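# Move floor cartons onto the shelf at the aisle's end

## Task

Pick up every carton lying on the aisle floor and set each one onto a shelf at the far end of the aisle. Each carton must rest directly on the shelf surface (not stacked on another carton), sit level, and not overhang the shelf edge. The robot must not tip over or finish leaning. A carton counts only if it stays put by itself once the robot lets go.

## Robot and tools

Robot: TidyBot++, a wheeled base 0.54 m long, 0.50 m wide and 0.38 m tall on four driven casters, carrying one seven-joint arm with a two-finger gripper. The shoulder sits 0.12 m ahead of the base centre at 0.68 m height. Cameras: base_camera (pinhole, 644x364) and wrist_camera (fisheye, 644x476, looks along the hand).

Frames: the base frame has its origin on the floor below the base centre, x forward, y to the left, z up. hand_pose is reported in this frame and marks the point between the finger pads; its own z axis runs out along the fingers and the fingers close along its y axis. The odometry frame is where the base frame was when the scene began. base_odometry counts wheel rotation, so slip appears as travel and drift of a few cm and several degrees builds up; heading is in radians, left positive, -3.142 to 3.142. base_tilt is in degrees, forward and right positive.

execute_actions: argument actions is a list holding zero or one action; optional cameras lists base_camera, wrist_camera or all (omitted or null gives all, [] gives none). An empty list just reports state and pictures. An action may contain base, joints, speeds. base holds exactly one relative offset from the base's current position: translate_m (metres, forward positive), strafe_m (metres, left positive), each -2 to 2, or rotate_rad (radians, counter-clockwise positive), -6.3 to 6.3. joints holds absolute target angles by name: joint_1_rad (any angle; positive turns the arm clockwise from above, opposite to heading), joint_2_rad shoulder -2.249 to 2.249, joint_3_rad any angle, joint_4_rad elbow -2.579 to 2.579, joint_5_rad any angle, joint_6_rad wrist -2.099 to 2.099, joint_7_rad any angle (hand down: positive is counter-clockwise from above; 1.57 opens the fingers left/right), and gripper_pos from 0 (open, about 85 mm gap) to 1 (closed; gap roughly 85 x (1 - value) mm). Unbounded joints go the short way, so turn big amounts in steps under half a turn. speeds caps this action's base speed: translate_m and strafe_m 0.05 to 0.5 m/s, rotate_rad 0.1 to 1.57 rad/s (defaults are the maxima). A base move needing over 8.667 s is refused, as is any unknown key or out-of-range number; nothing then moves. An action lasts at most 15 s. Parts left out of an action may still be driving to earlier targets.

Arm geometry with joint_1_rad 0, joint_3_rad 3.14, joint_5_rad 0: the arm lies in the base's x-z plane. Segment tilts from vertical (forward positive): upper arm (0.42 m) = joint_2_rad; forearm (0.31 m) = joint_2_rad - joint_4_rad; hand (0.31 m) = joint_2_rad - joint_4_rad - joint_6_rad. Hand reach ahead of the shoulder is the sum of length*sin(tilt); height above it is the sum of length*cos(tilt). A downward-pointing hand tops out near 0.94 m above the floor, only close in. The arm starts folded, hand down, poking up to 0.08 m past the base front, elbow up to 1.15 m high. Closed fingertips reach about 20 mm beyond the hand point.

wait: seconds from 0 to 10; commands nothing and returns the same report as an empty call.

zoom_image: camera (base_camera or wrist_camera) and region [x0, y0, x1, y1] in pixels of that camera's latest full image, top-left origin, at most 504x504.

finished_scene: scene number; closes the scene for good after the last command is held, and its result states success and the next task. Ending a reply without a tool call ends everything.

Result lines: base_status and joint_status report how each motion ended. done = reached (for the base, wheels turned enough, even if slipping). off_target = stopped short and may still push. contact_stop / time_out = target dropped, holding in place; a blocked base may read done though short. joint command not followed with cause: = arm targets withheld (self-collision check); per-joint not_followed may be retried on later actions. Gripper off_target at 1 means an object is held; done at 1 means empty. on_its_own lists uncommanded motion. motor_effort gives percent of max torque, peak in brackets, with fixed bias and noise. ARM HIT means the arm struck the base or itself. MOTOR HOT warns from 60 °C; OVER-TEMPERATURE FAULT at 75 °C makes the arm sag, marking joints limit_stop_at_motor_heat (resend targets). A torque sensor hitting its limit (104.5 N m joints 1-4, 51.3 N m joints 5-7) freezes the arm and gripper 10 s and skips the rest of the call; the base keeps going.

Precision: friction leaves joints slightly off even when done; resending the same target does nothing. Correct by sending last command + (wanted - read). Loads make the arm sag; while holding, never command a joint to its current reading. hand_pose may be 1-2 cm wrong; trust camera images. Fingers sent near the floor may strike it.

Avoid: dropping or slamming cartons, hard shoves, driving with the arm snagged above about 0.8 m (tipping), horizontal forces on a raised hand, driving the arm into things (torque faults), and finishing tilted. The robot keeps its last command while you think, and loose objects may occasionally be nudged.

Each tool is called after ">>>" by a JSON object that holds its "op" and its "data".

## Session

>>> {"op": "execute_actions", "data": {"actions": [{"joints":{"joint_1_rad":0,"joint_5_rad":0,"joint_6_rad":0.3,"joint_7_rad":1.57}}]}}

Scene clock: 1.50 s.
base_odometry: x=+0.000 y=+0.000 heading=+0.000 (m, m, rad; odometry frame)
base_tilt: forward=+0.2 right=+0.5 (deg)
base_status: not commanded
joint_positions: joint_1_rad=+0.018 joint_2_rad=-0.324 joint_3_rad=+3.175 joint_4_rad=-2.554 joint_5_rad=+0.011 joint_6_rad=+0.281 joint_7_rad=+1.561 gripper_pos=+0.000
joint_status: all done
motor_effort: joint_1_rad=+1(1) joint_2_rad=-6(6) joint_3_rad=+0(1) joint_4_rad=+19(19) joint_5_rad=+1(0) joint_6_rad=+9(9) joint_7_rad=-1(1) (%)
hand_pose: x=+0.5229 y=-0.0186 z=+0.7736 quat_wxyz=(+0.008, +0.827, -0.022, +0.562) (m; base frame)
pictures: base_camera, wrist_camera
Images, in order (width x height): base_camera 644x364, wrist_camera 644x476.

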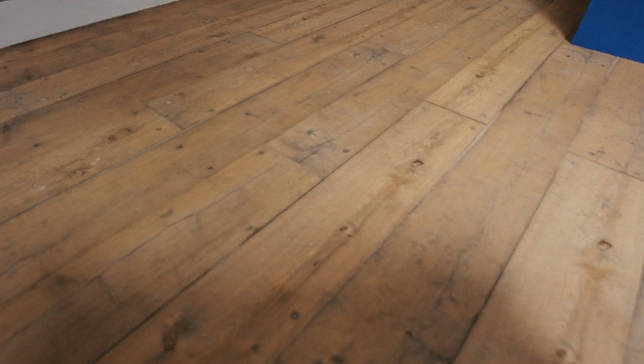

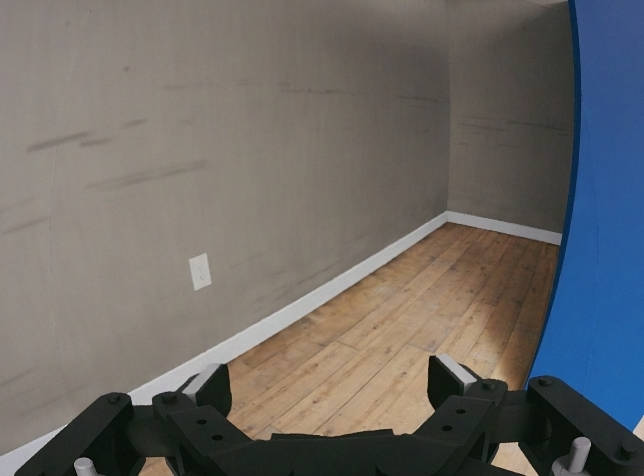

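>>> {"op": "execute_actions", "data": {"actions": [{"base":{"rotate_rad":-0.73},"joints":{"joint_3_rad":3.13,"joint_1_rad":-0.01}}], "cameras": []}}

>>> {"op": "execute_actions", "data": {"actions": [{"base":{"strafe_m":-0.55}}]}}

Scene clock: 3.53 s.
base_odometry: x=+0.000 y=+0.000 heading=-0.730 (m, m, rad; odometry frame)
base_tilt: forward=+0.1 right=+0.5 (deg)
base_status: done
joint_positions: joint_1_rad=+0.002 joint_2_rad=-0.324 joint_3_rad=+3.131 joint_4_rad=-2.554 joint_5_rad=+0.011 joint_6_rad=+0.281 joint_7_rad=+1.561 gripper_pos=+0.000
joint_status: all done
motor_effort: joint_1_rad=+0(1) joint_2_rad=-6(7) joint_3_rad=+0(1) joint_4_rad=+19(19) joint_5_rad=+1(1) joint_6_rad=+9(9) joint_7_rad=-1(1) (%)
hand_pose: x=+0.5228 y=+0.0056 z=+0.7735 quat_wxyz=(-0.002, +0.827, +0.005, +0.562) (m; base frame)
pictures: none
No camera images: the call's "cameras" was empty. Leave "cameras" out to get every camera's image.

Scene clock: 6.00 s.
base_odometry: x=-0.367 y=-0.410 heading=-0.730 (m, m, rad; odometry frame)
base_tilt: forward=+0.1 right=+0.5 (deg)
base_status: done
joint_positions: joint_1_rad=+0.002 joint_2_rad=-0.324 joint_3_rad=+3.131 joint_4_rad=-2.554 joint_5_rad=+0.011 joint_6_rad=+0.281 joint_7_rad=+1.561 gripper_pos=+0.000
joint_status: not commanded
motor_effort: joint_1_rad=+0(1) joint_2_rad=-6(6) joint_3_rad=+0(3) joint_4_rad=+18(18) joint_5_rad=+1(0) joint_6_rad=+9(9) joint_7_rad=-1(1) (%)
hand_pose: x=+0.5228 y=+0.0056 z=+0.7735 quat_wxyz=(-0.002, +0.827, +0.005, +0.562) (m; base frame)
pictures: base_camera, wrist_camera
Images, in order (width x height): base_camera 644x364, wrist_camera 644x476.

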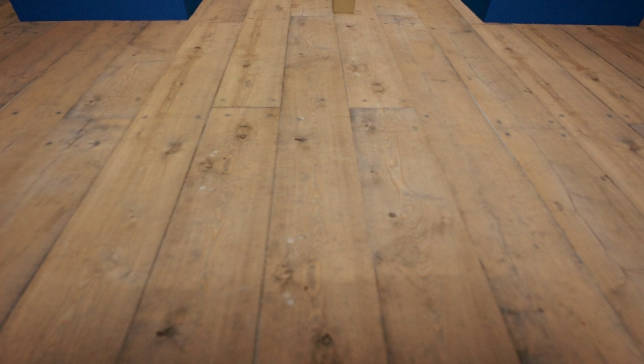

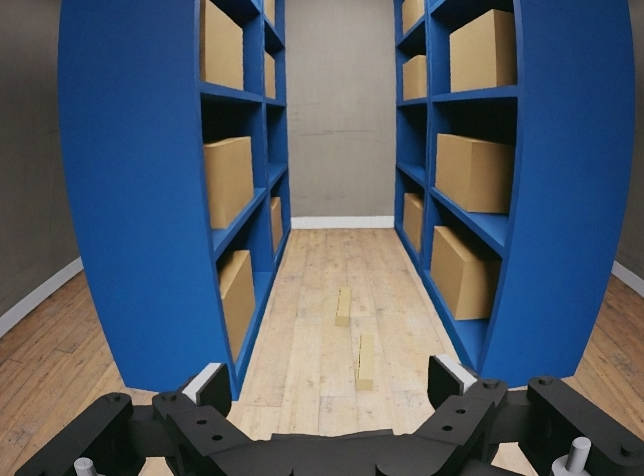

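Same layout.

>>> {"op": "execute_actions", "data": {"actions": [{"base":{"strafe_m":-0.135},"joints":{"joint_2_rad":0.8,"joint_4_rad":-1.6,"joint_6_rad":0.66,"joint_3_rad":3.145}}], "cameras": []}}

>>> {"op": "execute_actions", "data": {"actions": [{"base":{"translate_m":0.68},"joints":{"joint_2_rad":1.71,"joint_4_rad":-1.2}}]}}

Scene clock: 8.83 s.
base_odometry: x=-0.458 y=-0.510 heading=-0.731 (m, m, rad; odometry frame)
base_tilt: forward=+0.1 right=+0.5 (deg)
base_status: done
joint_positions: joint_1_rad=+0.002 joint_2_rad=+0.790 joint_3_rad=+3.134 joint_4_rad=-1.612 joint_5_rad=+0.011 joint_6_rad=+0.615 joint_7_rad=+1.561 gripper_pos=+0.000
joint_status: all done
motor_effort: joint_1_rad=+0(2) joint_2_rad=-42(43) joint_3_rad=-1(2) joint_4_rad=+18(21) joint_5_rad=+1(1) joint_6_rad=+10(10) joint_7_rad=+0(0) (%)
hand_pose: x=+0.9338 y=+0.0061 z=+0.6793 quat_wxyz=(-0.006, +0.779, +0.001, +0.627) (m; base frame)
pictures: none
No camera images: the call's "cameras" was empty. Leave "cameras" out to get every camera's image.

Scene clock: 11.53 s.
base_odometry: x=+0.048 y=-0.965 heading=-0.732 (m, m, rad; odometry frame)
base_tilt: forward=+0.2 right=+0.5 (deg)
base_status: done
joint_positions: joint_1_rad=+0.001 joint_2_rad=+1.692 joint_3_rad=+3.134 joint_4_rad=-1.205 joint_5_rad=+0.011 joint_6_rad=+0.620 joint_7_rad=+1.561 gripper_pos=+0.000
joint_status: all done
motor_effort: joint_1_rad=+0(2) joint_2_rad=-44(50) joint_3_rad=-1(2) joint_4_rad=+9(19) joint_5_rad=+1(1) joint_6_rad=+7(10) joint_7_rad=+0(0) (%)
hand_pose: x=+0.8498 y=+0.0056 z=+0.1243 quat_wxyz=(-0.006, +0.908, -0.002, +0.419) (m; base frame)
pictures: base_camera, wrist_camera
Images, in order (width x height): base_camera 644x364, wrist_camera 644x476.

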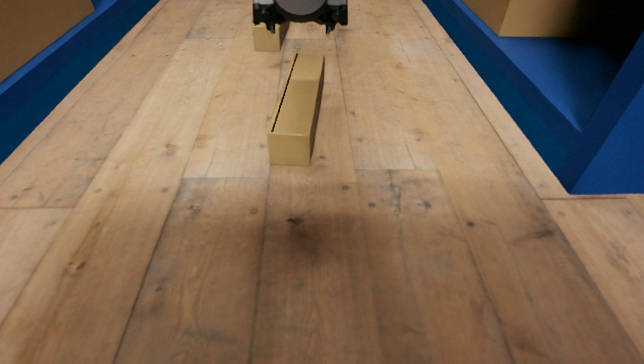

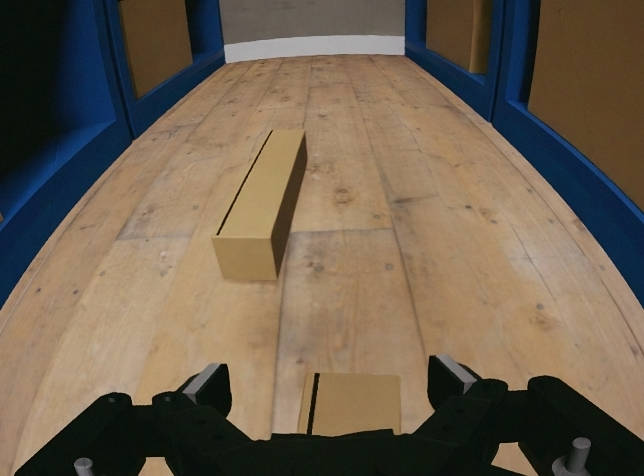

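>>> {"op": "execute_actions", "data": {"actions": [{"joints":{"joint_2_rad":1.815}}]}}

Scene clock: 12.97 s.
base_odometry: x=+0.048 y=-0.965 heading=-0.732 (m, m, rad; odometry frame)
base_tilt: forward=+0.2 right=+0.5 (deg)
base_status: not commanded
joint_positions: joint_1_rad=+0.001 joint_2_rad=+1.818 joint_3_rad=+3.134 joint_4_rad=-1.204 joint_5_rad=+0.011 joint_6_rad=+0.621 joint_7_rad=+1.561 gripper_pos=+0.000
joint_status: all done
motor_effort: joint_1_rad=+0(0) joint_2_rad=-41(46) joint_3_rad=-1(1) joint_4_rad=+7(9) joint_5_rad=+1(2) joint_6_rad=+7(8) joint_7_rad=-1(1) (%)
hand_pose: x=+0.7744 y=+0.0057 z=+0.0369 quat_wxyz=(-0.006, +0.932, -0.002, +0.362) (m; base frame)
pictures: base_camera, wrist_camera
Images, in order (width x height): base_camera 644x364, wrist_camera 644x476.

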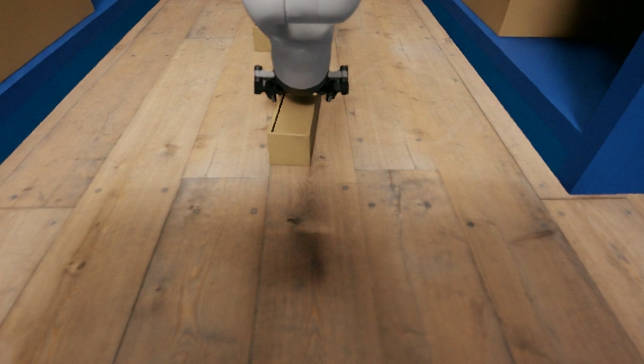

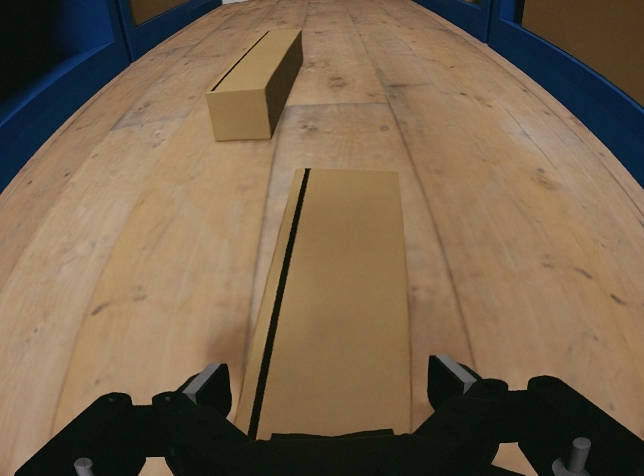

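>>> {"op": "execute_actions", "data": {"actions": [{"joints":{"gripper_pos":1}}], "cameras": []}}

>>> {"op": "execute_actions", "data": {"actions": [{"base":{"strafe_m":0.07},"joints":{"joint_2_rad":1.6}}], "cameras": []}}

>>> {"op": "execute_actions", "data": {"actions": [{"base":{"translate_m":1.15},"speeds":{"translate_m":0.4},"joints":{"joint_1_rad":-0.2,"joint_2_rad":0.96,"joint_4_rad":-0.88,"joint_6_rad":-0.56}}]}}

Scene clock: 14.50 s.
base_odometry: x=+0.048 y=-0.965 heading=-0.732 (m, m, rad; odometry frame)
base_tilt: forward=+0.2 right=+0.5 (deg)
base_status: not commanded
joint_positions: joint_1_rad=+0.001 joint_2_rad=+1.814 joint_3_rad=+3.134 joint_4_rad=-1.204 joint_5_rad=+0.011 joint_6_rad=+0.626 joint_7_rad=+1.561 gripper_pos=+0.344
joint_status: gripper_pos off_target (ended at +0.344, target +1.000)
motor_effort: joint_1_rad=+0(1) joint_2_rad=-42(43) joint_3_rad=-1(1) joint_4_rad=+7(7) joint_5_rad=+1(1) joint_6_rad=+8(7) joint_7_rad=+0(0) (%)
hand_pose: x=+0.7786 y=+0.0057 z=+0.0410 quat_wxyz=(-0.006, +0.930, -0.002, +0.366) (m; base frame)
pictures: none
No camera images: the call's "cameras" was empty. Leave "cameras" out to get every camera's image.

Scene clock: 16.07 s.
base_odometry: x=+0.095 y=-0.913 heading=-0.732 (m, m, rad; odometry frame)
base_tilt: forward=+0.2 right=+0.5 (deg)
base_status: done
joint_positions: joint_1_rad=-0.014 joint_2_rad=+1.599 joint_3_rad=+3.140 joint_4_rad=-1.198 joint_5_rad=+0.011 joint_6_rad=+0.626 joint_7_rad=+1.561 gripper_pos=+0.344
joint_status: all done
motor_effort: joint_1_rad=+0(4) joint_2_rad=-46(49) joint_3_rad=-1(2) joint_4_rad=+11(12) joint_5_rad=+2(1) joint_6_rad=+8(9) joint_7_rad=-1(0) (%)
hand_pose: x=+0.9020 y=+0.0150 z=+0.1977 quat_wxyz=(-0.007, +0.885, +0.006, +0.466) (m; base frame)
pictures: none
No camera images: the call's "cameras" was empty. Leave "cameras" out to get every camera's image.

Scene clock: 20.10 s.
base_odometry: x=+0.952 y=-1.681 heading=-0.731 (m, m, rad; odometry frame)
base_tilt: forward=+0.1 right=+0.5 (deg)
base_status: done
joint_positions: joint_1_rad=-0.189 joint_2_rad=+0.963 joint_3_rad=+3.140 joint_4_rad=-0.886 joint_5_rad=+0.011 joint_6_rad=-0.521 joint_7_rad=+1.561 gripper_pos=+0.344
joint_status: all done
motor_effort: joint_1_rad=+0(0) joint_2_rad=-51(56) joint_3_rad=-1(2) joint_4_rad=+22(22) joint_5_rad=+1(1) joint_6_rad=+7(9) joint_7_rad=-1(1) (%)
hand_pose: x=+0.9683 y=+0.1628 z=+0.6127 quat_wxyz=(-0.034, +0.923, +0.086, +0.375) (m; base frame)
pictures: base_camera, wrist_camera
Images, in order (width x height): base_camera 644x364, wrist_camera 644x476.

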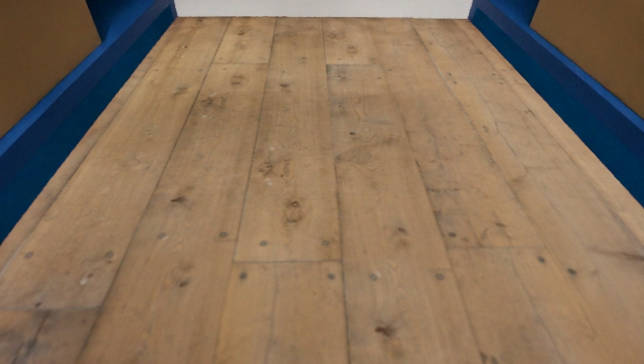

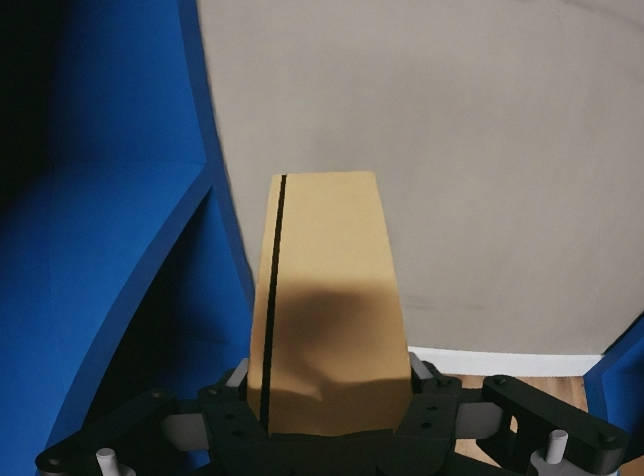

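>>> {"op": "execute_actions", "data": {"actions": [{"joints":{"joint_1_rad":-0.66}}], "cameras": ["wrist_camera"]}}

>>> {"op": "execute_actions", "data": {"actions": [{"joints":{"joint_2_rad":1.04,"joint_6_rad":-0.46}}], "cameras": ["wrist_camera"]}}

Scene clock: 22.43 s.
base_odometry: x=+0.952 y=-1.681 heading=-0.732 (m, m, rad; odometry frame)
base_tilt: forward=+0.2 right=+0.5 (deg)
base_status: not commanded
joint_positions: joint_1_rad=-0.662 joint_2_rad=+0.963 joint_3_rad=+3.140 joint_4_rad=-0.886 joint_5_rad=+0.011 joint_6_rad=-0.521 joint_7_rad=+1.561 gripper_pos=+0.344
joint_status: all done
motor_effort: joint_1_rad=+0(6) joint_2_rad=-50(51) joint_3_rad=-1(3) joint_4_rad=+21(22) joint_5_rad=+1(1) joint_6_rad=+7(7) joint_7_rad=+0(1) (%)
hand_pose: x=+0.8006 y=+0.5322 z=+0.6127 quat_wxyz=(-0.121, +0.877, +0.300, +0.356) (m; base frame)
pictures: wrist_camera
Images, in order (width x height): wrist_camera 644x476.

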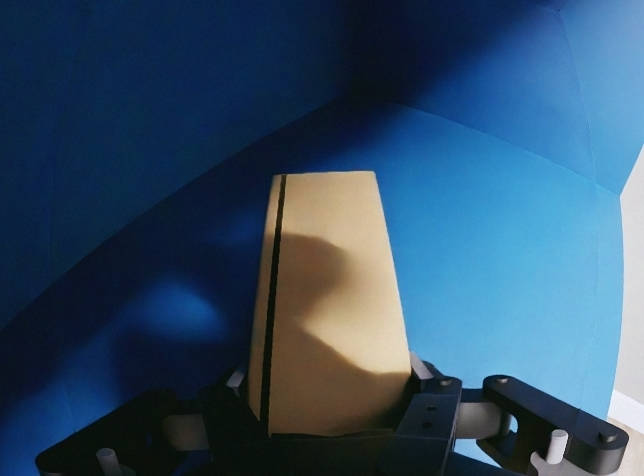

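Scene clock: 23.33 s.
base_odometry: x=+0.951 y=-1.681 heading=-0.732 (m, m, rad; odometry frame)
base_tilt: forward=+0.2 right=+0.5 (deg)
base_status: not commanded
joint_positions: joint_1_rad=-0.662 joint_2_rad=+1.014 joint_3_rad=+3.140 joint_4_rad=-0.880 joint_5_rad=+0.011 joint_6_rad=-0.498 joint_7_rad=+1.561 gripper_pos=+0.345
joint_status: all done
motor_effort: joint_1_rad=+1(3) joint_2_rad=-48(52) joint_3_rad=-1(3) joint_4_rad=+20(21) joint_5_rad=+1(2) joint_6_rad=+8(7) joint_7_rad=-1(0) (%)
hand_pose: x=+0.8027 y=+0.5339 z=+0.5763 quat_wxyz=(-0.118, +0.880, +0.301, +0.347) (m; base frame)
pictures: wrist_camera
Images, in order (width x height): wrist_camera 644x476.

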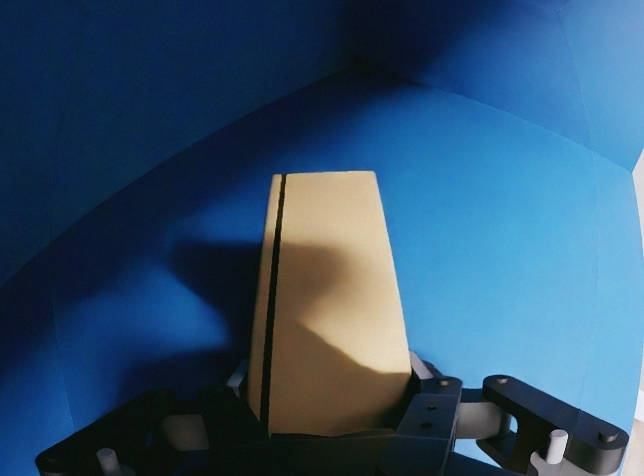

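>>> {"op": "execute_actions", "data": {"actions": [{"joints":{"joint_2_rad":1.01,"gripper_pos":0}}], "cameras": []}}

>>> {"op": "execute_actions", "data": {"actions": [{"joints":{"joint_6_rad":-0.15}}], "cameras": []}}

>>> {"op": "execute_actions", "data": {"actions": [{"joints":{"joint_1_rad":-0.2}}], "cameras": []}}

>>> {"op": "execute_actions", "data": {"actions": [{"base":{"translate_m":-0.74},"joints":{"joint_1_rad":0,"joint_2_rad":1.71,"joint_4_rad":-1.2,"joint_6_rad":0.66}}]}}

Scene clock: 25.23 s.
base_odometry: x=+0.951 y=-1.681 heading=-0.732 (m, m, rad; odometry frame)
base_tilt: forward=+0.2 right=+0.5 (deg)
base_status: not commanded
joint_positions: joint_1_rad=-0.662 joint_2_rad=+1.013 joint_3_rad=+3.140 joint_4_rad=-0.879 joint_5_rad=+0.011 joint_6_rad=-0.498 joint_7_rad=+1.561 gripper_pos=+0.000
joint_status: all done
motor_effort: joint_1_rad=+0(0) joint_2_rad=-50(52) joint_3_rad=+0(1) joint_4_rad=+20(21) joint_5_rad=+1(1) joint_6_rad=+7(7) joint_7_rad=-1(1) (%)
hand_pose: x=+0.8029 y=+0.5341 z=+0.5773 quat_wxyz=(-0.118, +0.880, +0.301, +0.347) (m; base frame)
pictures: none
No camera images: the call's "cameras" was empty. Leave "cameras" out to get every camera's image.

Scene clock: 26.03 s.
base_odometry: x=+0.951 y=-1.681 heading=-0.732 (m, m, rad; odometry frame)
base_tilt: forward=+0.2 right=+0.5 (deg)
base_status: not commanded
joint_positions: joint_1_rad=-0.662 joint_2_rad=+1.009 joint_3_rad=+3.140 joint_4_rad=-0.877 joint_5_rad=+0.011 joint_6_rad=-0.170 joint_7_rad=+1.561 gripper_pos=+0.000
joint_status: all done
motor_effort: joint_1_rad=+0(1) joint_2_rad=-50(53) joint_3_rad=-1(1) joint_4_rad=+21(22) joint_5_rad=+1(1) joint_6_rad=+9(8) joint_7_rad=-1(1) (%)
hand_pose: x=+0.8517 y=+0.5734 z=+0.6638 quat_wxyz=(-0.168, +0.810, +0.278, +0.489) (m; base frame)
pictures: none
No camera images: the call's "cameras" was empty. Leave "cameras" out to get every camera's image.

Scene clock: 27.93 s.
base_odometry: x=+0.951 y=-1.681 heading=-0.732 (m, m, rad; odometry frame)
base_tilt: forward=+0.2 right=+0.5 (deg)
base_status: not commanded
joint_positions: joint_1_rad=-0.198 joint_2_rad=+1.009 joint_3_rad=+3.150 joint_4_rad=-0.877 joint_5_rad=+0.011 joint_6_rad=-0.170 joint_7_rad=+1.561 gripper_pos=+0.000
joint_status: all done
motor_effort: joint_1_rad=+1(6) joint_2_rad=-51(52) joint_3_rad=+0(3) joint_4_rad=+20(21) joint_5_rad=+1(1) joint_6_rad=+8(8) joint_7_rad=-1(1) (%)
hand_pose: x=+1.0319 y=+0.1801 z=+0.6637 quat_wxyz=(-0.046, +0.852, +0.084, +0.515) (m; base frame)
pictures: none
No camera images: the call's "cameras" was empty. Leave "cameras" out to get every camera's image.

Scene clock: 30.87 s.
base_odometry: x=+0.401 y=-1.186 heading=-0.731 (m, m, rad; odometry frame)
base_tilt: forward=+0.2 right=+0.5 (deg)
base_status: done
joint_positions: joint_1_rad=-0.015 joint_2_rad=+1.712 joint_3_rad=+3.150 joint_4_rad=-1.197 joint_5_rad=+0.011 joint_6_rad=+0.616 joint_7_rad=+1.561 gripper_pos=+0.000
joint_status: all done
motor_effort: joint_1_rad=+0(5) joint_2_rad=-44(53) joint_3_rad=-1(2) joint_4_rad=+8(21) joint_5_rad=+1(2) joint_6_rad=+8(9) joint_7_rad=-1(1) (%)
hand_pose: x=+0.8415 y=+0.0102 z=+0.1110 quat_wxyz=(-0.003, +0.911, +0.010, +0.412) (m; base frame)
pictures: base_camera, wrist_camera
Images, in order (width x height): base_camera 644x364, wrist_camera 644x476.

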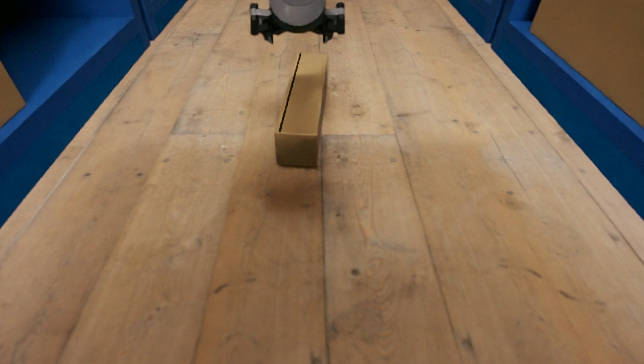

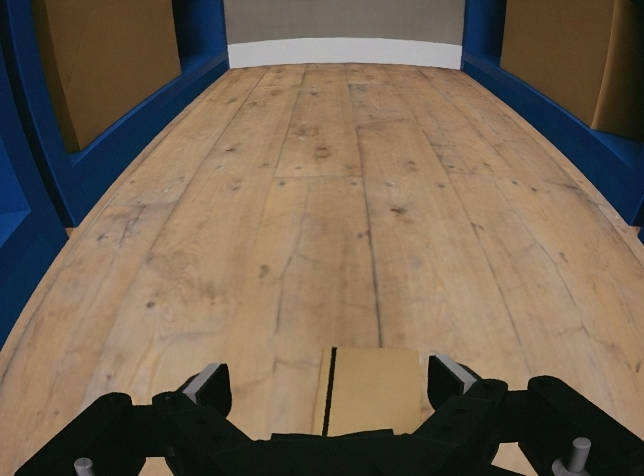

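>>> {"op": "execute_actions", "data": {"actions": [{"base":{"strafe_m":-0.01}}], "cameras": []}}

>>> {"op": "execute_actions", "data": {"actions": [{"joints":{"joint_2_rad":1.817}}]}}

Scene clock: 34.17 s.
base_odometry: x=+0.394 y=-1.194 heading=-0.731 (m, m, rad; odometry frame)
base_tilt: forward=+0.2 right=+0.5 (deg)
base_status: done
joint_positions: joint_1_rad=-0.004 joint_2_rad=+1.712 joint_3_rad=+3.149 joint_4_rad=-1.197 joint_5_rad=+0.011 joint_6_rad=+0.616 joint_7_rad=+1.561 gripper_pos=+0.000
joint_status: not commanded
motor_effort: joint_1_rad=+1(4) joint_2_rad=-44(44) joint_3_rad=-1(2) joint_4_rad=+9(9) joint_5_rad=+1(0) joint_6_rad=+8(7) joint_7_rad=+0(1) (%)
hand_pose: x=+0.8416 y=+0.0029 z=+0.1110 quat_wxyz=(-0.001, +0.911, +0.005, +0.412) (m; base frame)
pictures: none
No camera images: the call's "cameras" was empty. Leave "cameras" out to get every camera's image.

Scene clock: 35.23 s.
base_odometry: x=+0.394 y=-1.194 heading=-0.731 (m, m, rad; odometry frame)
base_tilt: forward=+0.1 right=+0.5 (deg)
base_status: not commanded
joint_positions: joint_1_rad=-0.004 joint_2_rad=+1.819 joint_3_rad=+3.149 joint_4_rad=-1.202 joint_5_rad=+0.011 joint_6_rad=+0.621 joint_7_rad=+1.561 gripper_pos=+0.000
joint_status: all done
motor_effort: joint_1_rad=+1(0) joint_2_rad=-42(45) joint_3_rad=-1(1) joint_4_rad=+7(9) joint_5_rad=+1(1) joint_6_rad=+7(8) joint_7_rad=-1(0) (%)
hand_pose: x=+0.7749 y=+0.0027 z=+0.0367 quat_wxyz=(-0.001, +0.932, +0.005, +0.362) (m; base frame)
pictures: base_camera, wrist_camera
Images, in order (width x height): base_camera 644x364, wrist_camera 644x476.

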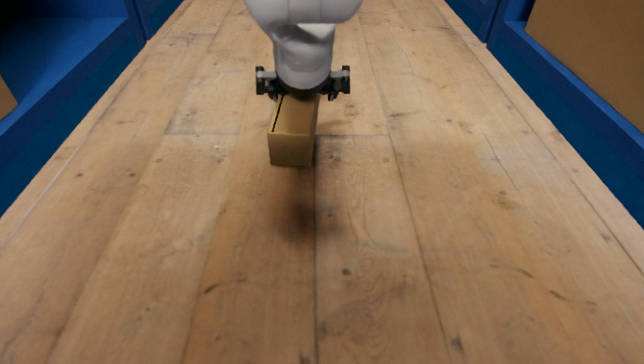

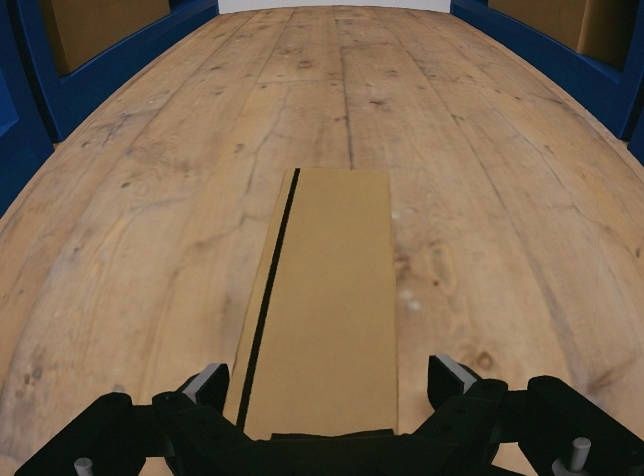

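>>> {"op": "execute_actions", "data": {"actions": [{"joints":{"gripper_pos":1}}], "cameras": []}}

>>> {"op": "execute_actions", "data": {"actions": [{"base":{"translate_m":0.77},"joints":{"joint_1_rad":0.25,"joint_2_rad":0.955,"joint_4_rad":-0.88,"joint_6_rad":-0.56}}]}}

>>> {"op": "execute_actions", "data": {"actions": [{"base":{"strafe_m":-0.06},"joints":{"joint_1_rad":0.73}}]}}

>>> {"op": "execute_actions", "data": {"actions": [{"joints":{"joint_2_rad":1.04,"joint_6_rad":-0.46}}], "cameras": []}}

Scene clock: 37.87 s.
base_odometry: x=+0.394 y=-1.194 heading=-0.731 (m, m, rad; odometry frame)
base_tilt: forward=+0.2 right=+0.5 (deg)
base_status: not commanded
joint_positions: joint_1_rad=-0.004 joint_2_rad=+1.814 joint_3_rad=+3.149 joint_4_rad=-1.201 joint_5_rad=+0.011 joint_6_rad=+0.628 joint_7_rad=+1.561 gripper_pos=+0.342
joint_status: gripper_pos off_target (ended at +0.342, target +1.000)
motor_effort: joint_1_rad=+0(0) joint_2_rad=-41(43) joint_3_rad=-1(1) joint_4_rad=+7(8) joint_5_rad=+1(2) joint_6_rad=+6(7) joint_7_rad=-1(0) (%)
hand_pose: x=+0.7802 y=+0.0027 z=+0.0418 quat_wxyz=(-0.001, +0.930, +0.005, +0.368) (m; base frame)
pictures: none
No camera images: the call's "cameras" was empty. Leave "cameras" out to get every camera's image.

Scene clock: 40.77 s.
base_odometry: x=+0.967 y=-1.708 heading=-0.732 (m, m, rad; odometry frame)
base_tilt: forward=+0.2 right=+0.5 (deg)
base_status: done
joint_positions: joint_1_rad=+0.234 joint_2_rad=+0.967 joint_3_rad=+3.149 joint_4_rad=-0.886 joint_5_rad=+0.011 joint_6_rad=-0.519 joint_7_rad=+1.561 gripper_pos=+0.342
joint_status: all done
motor_effort: joint_1_rad=+0(2) joint_2_rad=-51(53) joint_3_rad=-1(1) joint_4_rad=+21(22) joint_5_rad=+1(0) joint_6_rad=+8(9) joint_7_rad=-1(1) (%)
hand_pose: x=+0.9592 y=-0.2049 z=+0.6098 quat_wxyz=(+0.050, +0.920, -0.110, +0.372) (m; base frame)
pictures: base_camera, wrist_camera
Images, in order (width x height): base_camera 644x364, wrist_camera 644x476.

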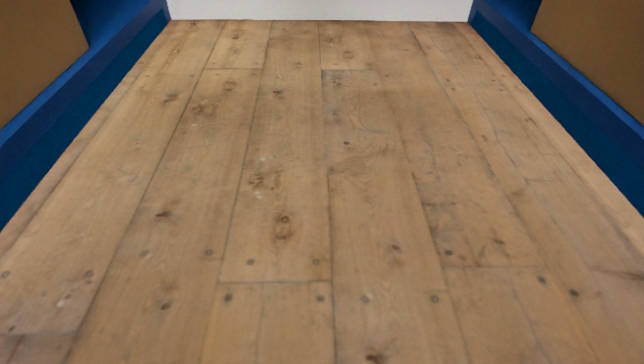

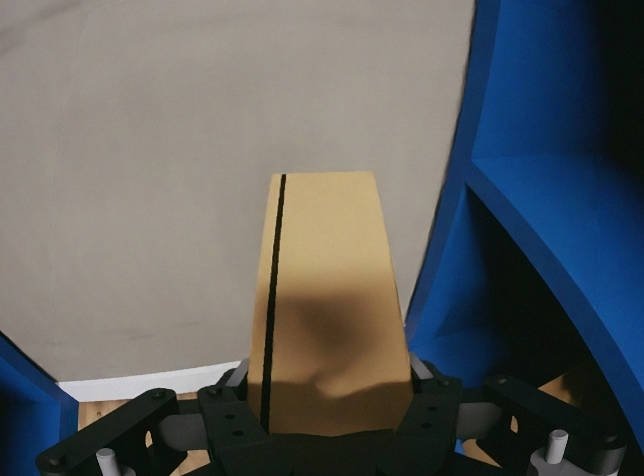

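Scene clock: 42.57 s.
base_odometry: x=+0.927 y=-1.753 heading=-0.732 (m, m, rad; odometry frame)
base_tilt: forward=+0.2 right=+0.6 (deg)
base_status: done
joint_positions: joint_1_rad=+0.731 joint_2_rad=+0.967 joint_3_rad=+3.150 joint_4_rad=-0.886 joint_5_rad=+0.011 joint_6_rad=-0.520 joint_7_rad=+1.561 gripper_pos=+0.342
joint_status: all done
motor_effort: joint_1_rad=+1(7) joint_2_rad=-50(52) joint_3_rad=+0(3) joint_4_rad=+21(21) joint_5_rad=+1(1) joint_6_rad=+7(8) joint_7_rad=-1(1) (%)
hand_pose: x=+0.7596 y=-0.5808 z=+0.6096 quat_wxyz=(+0.140, +0.865, -0.333, +0.348) (m; base frame)
pictures: base_camera, wrist_camera
Images, in order (width x height): base_camera 644x364, wrist_camera 644x476.

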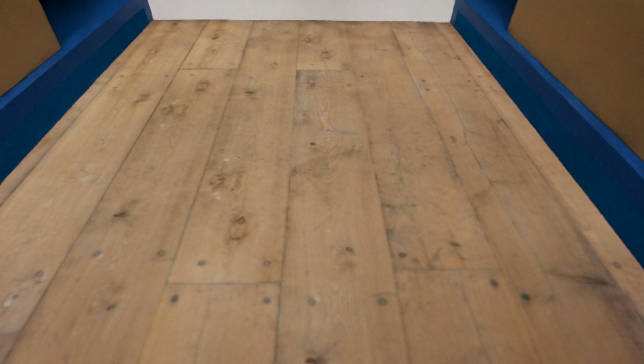

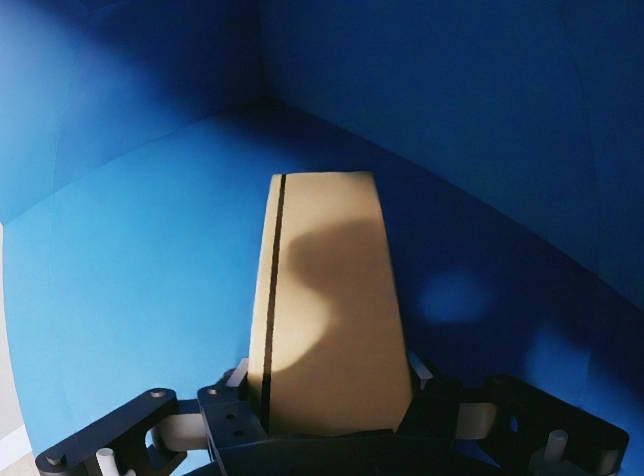

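Scene clock: 43.70 s.
base_odometry: x=+0.927 y=-1.753 heading=-0.732 (m, m, rad; odometry frame)
base_tilt: forward=+0.2 right=+0.6 (deg)
base_status: not commanded
joint_positions: joint_1_rad=+0.731 joint_2_rad=+1.014 joint_3_rad=+3.150 joint_4_rad=-0.878 joint_5_rad=+0.011 joint_6_rad=-0.499 joint_7_rad=+1.561 gripper_pos=+0.343
joint_status: all done
motor_effort: joint_1_rad=+0(1) joint_2_rad=-47(52) joint_3_rad=+0(1) joint_4_rad=+19(21) joint_5_rad=+2(2) joint_6_rad=+7(7) joint_7_rad=+0(0) (%)
hand_pose: x=+0.7620 y=-0.5828 z=+0.5770 quat_wxyz=(+0.137, +0.868, -0.334, +0.340) (m; base frame)
pictures: none
No camera images: the call's "cameras" was empty. Leave "cameras" out to get every camera's image.

>>> {"op": "execute_actions", "data": {"actions": [{"joints":{"joint_2_rad":1.01,"gripper_pos":0}}], "cameras": []}}

>>> {"op": "execute_actions", "data": {"actions": [{"joints":{"joint_6_rad":-0.2}}], "cameras": []}}

>>> {"op": "finished_scene", "data": {"scene": 2}}

Scene clock: 45.20 s.
base_odometry: x=+0.927 y=-1.753 heading=-0.732 (m, m, rad; odometry frame)
base_tilt: forward=+0.1 right=+0.5 (deg)
base_status: not commanded
joint_positions: joint_1_rad=+0.731 joint_2_rad=+1.013 joint_3_rad=+3.150 joint_4_rad=-0.878 joint_5_rad=+0.011 joint_6_rad=-0.499 joint_7_rad=+1.561 gripper_pos=+0.000
joint_status: all done
motor_effort: joint_1_rad=+0(0) joint_2_rad=-50(51) joint_3_rad=+0(1) joint_4_rad=+20(21) joint_5_rad=+1(1) joint_6_rad=+7(7) joint_7_rad=-1(0) (%)
hand_pose: x=+0.7621 y=-0.5829 z=+0.5780 quat_wxyz=(+0.137, +0.868, -0.334, +0.341) (m; base frame)
pictures: none
No camera images: the call's "cameras" was empty. Leave "cameras" out to get every camera's image.

Scene clock: 45.97 s.
base_odometry: x=+0.927 y=-1.753 heading=-0.732 (m, m, rad; odometry frame)
base_tilt: forward=+0.2 right=+0.6 (deg)
base_status: not commanded
joint_positions: joint_1_rad=+0.731 joint_2_rad=+1.008 joint_3_rad=+3.150 joint_4_rad=-0.876 joint_5_rad=+0.011 joint_6_rad=-0.220 joint_7_rad=+1.561 gripper_pos=+0.000
joint_status: all done
motor_effort: joint_1_rad=+0(0) joint_2_rad=-50(53) joint_3_rad=-1(1) joint_4_rad=+21(23) joint_5_rad=+1(0) joint_6_rad=+8(8) joint_7_rad=-1(0) (%)
hand_pose: x=+0.8038 y=-0.6188 z=+0.6507 quat_wxyz=(+0.182, +0.811, -0.311, +0.461) (m; base frame)
pictures: none
No camera images: the call's "cameras" was empty. Leave "cameras" out to get every camera's image.

The scene is finished: the task was done.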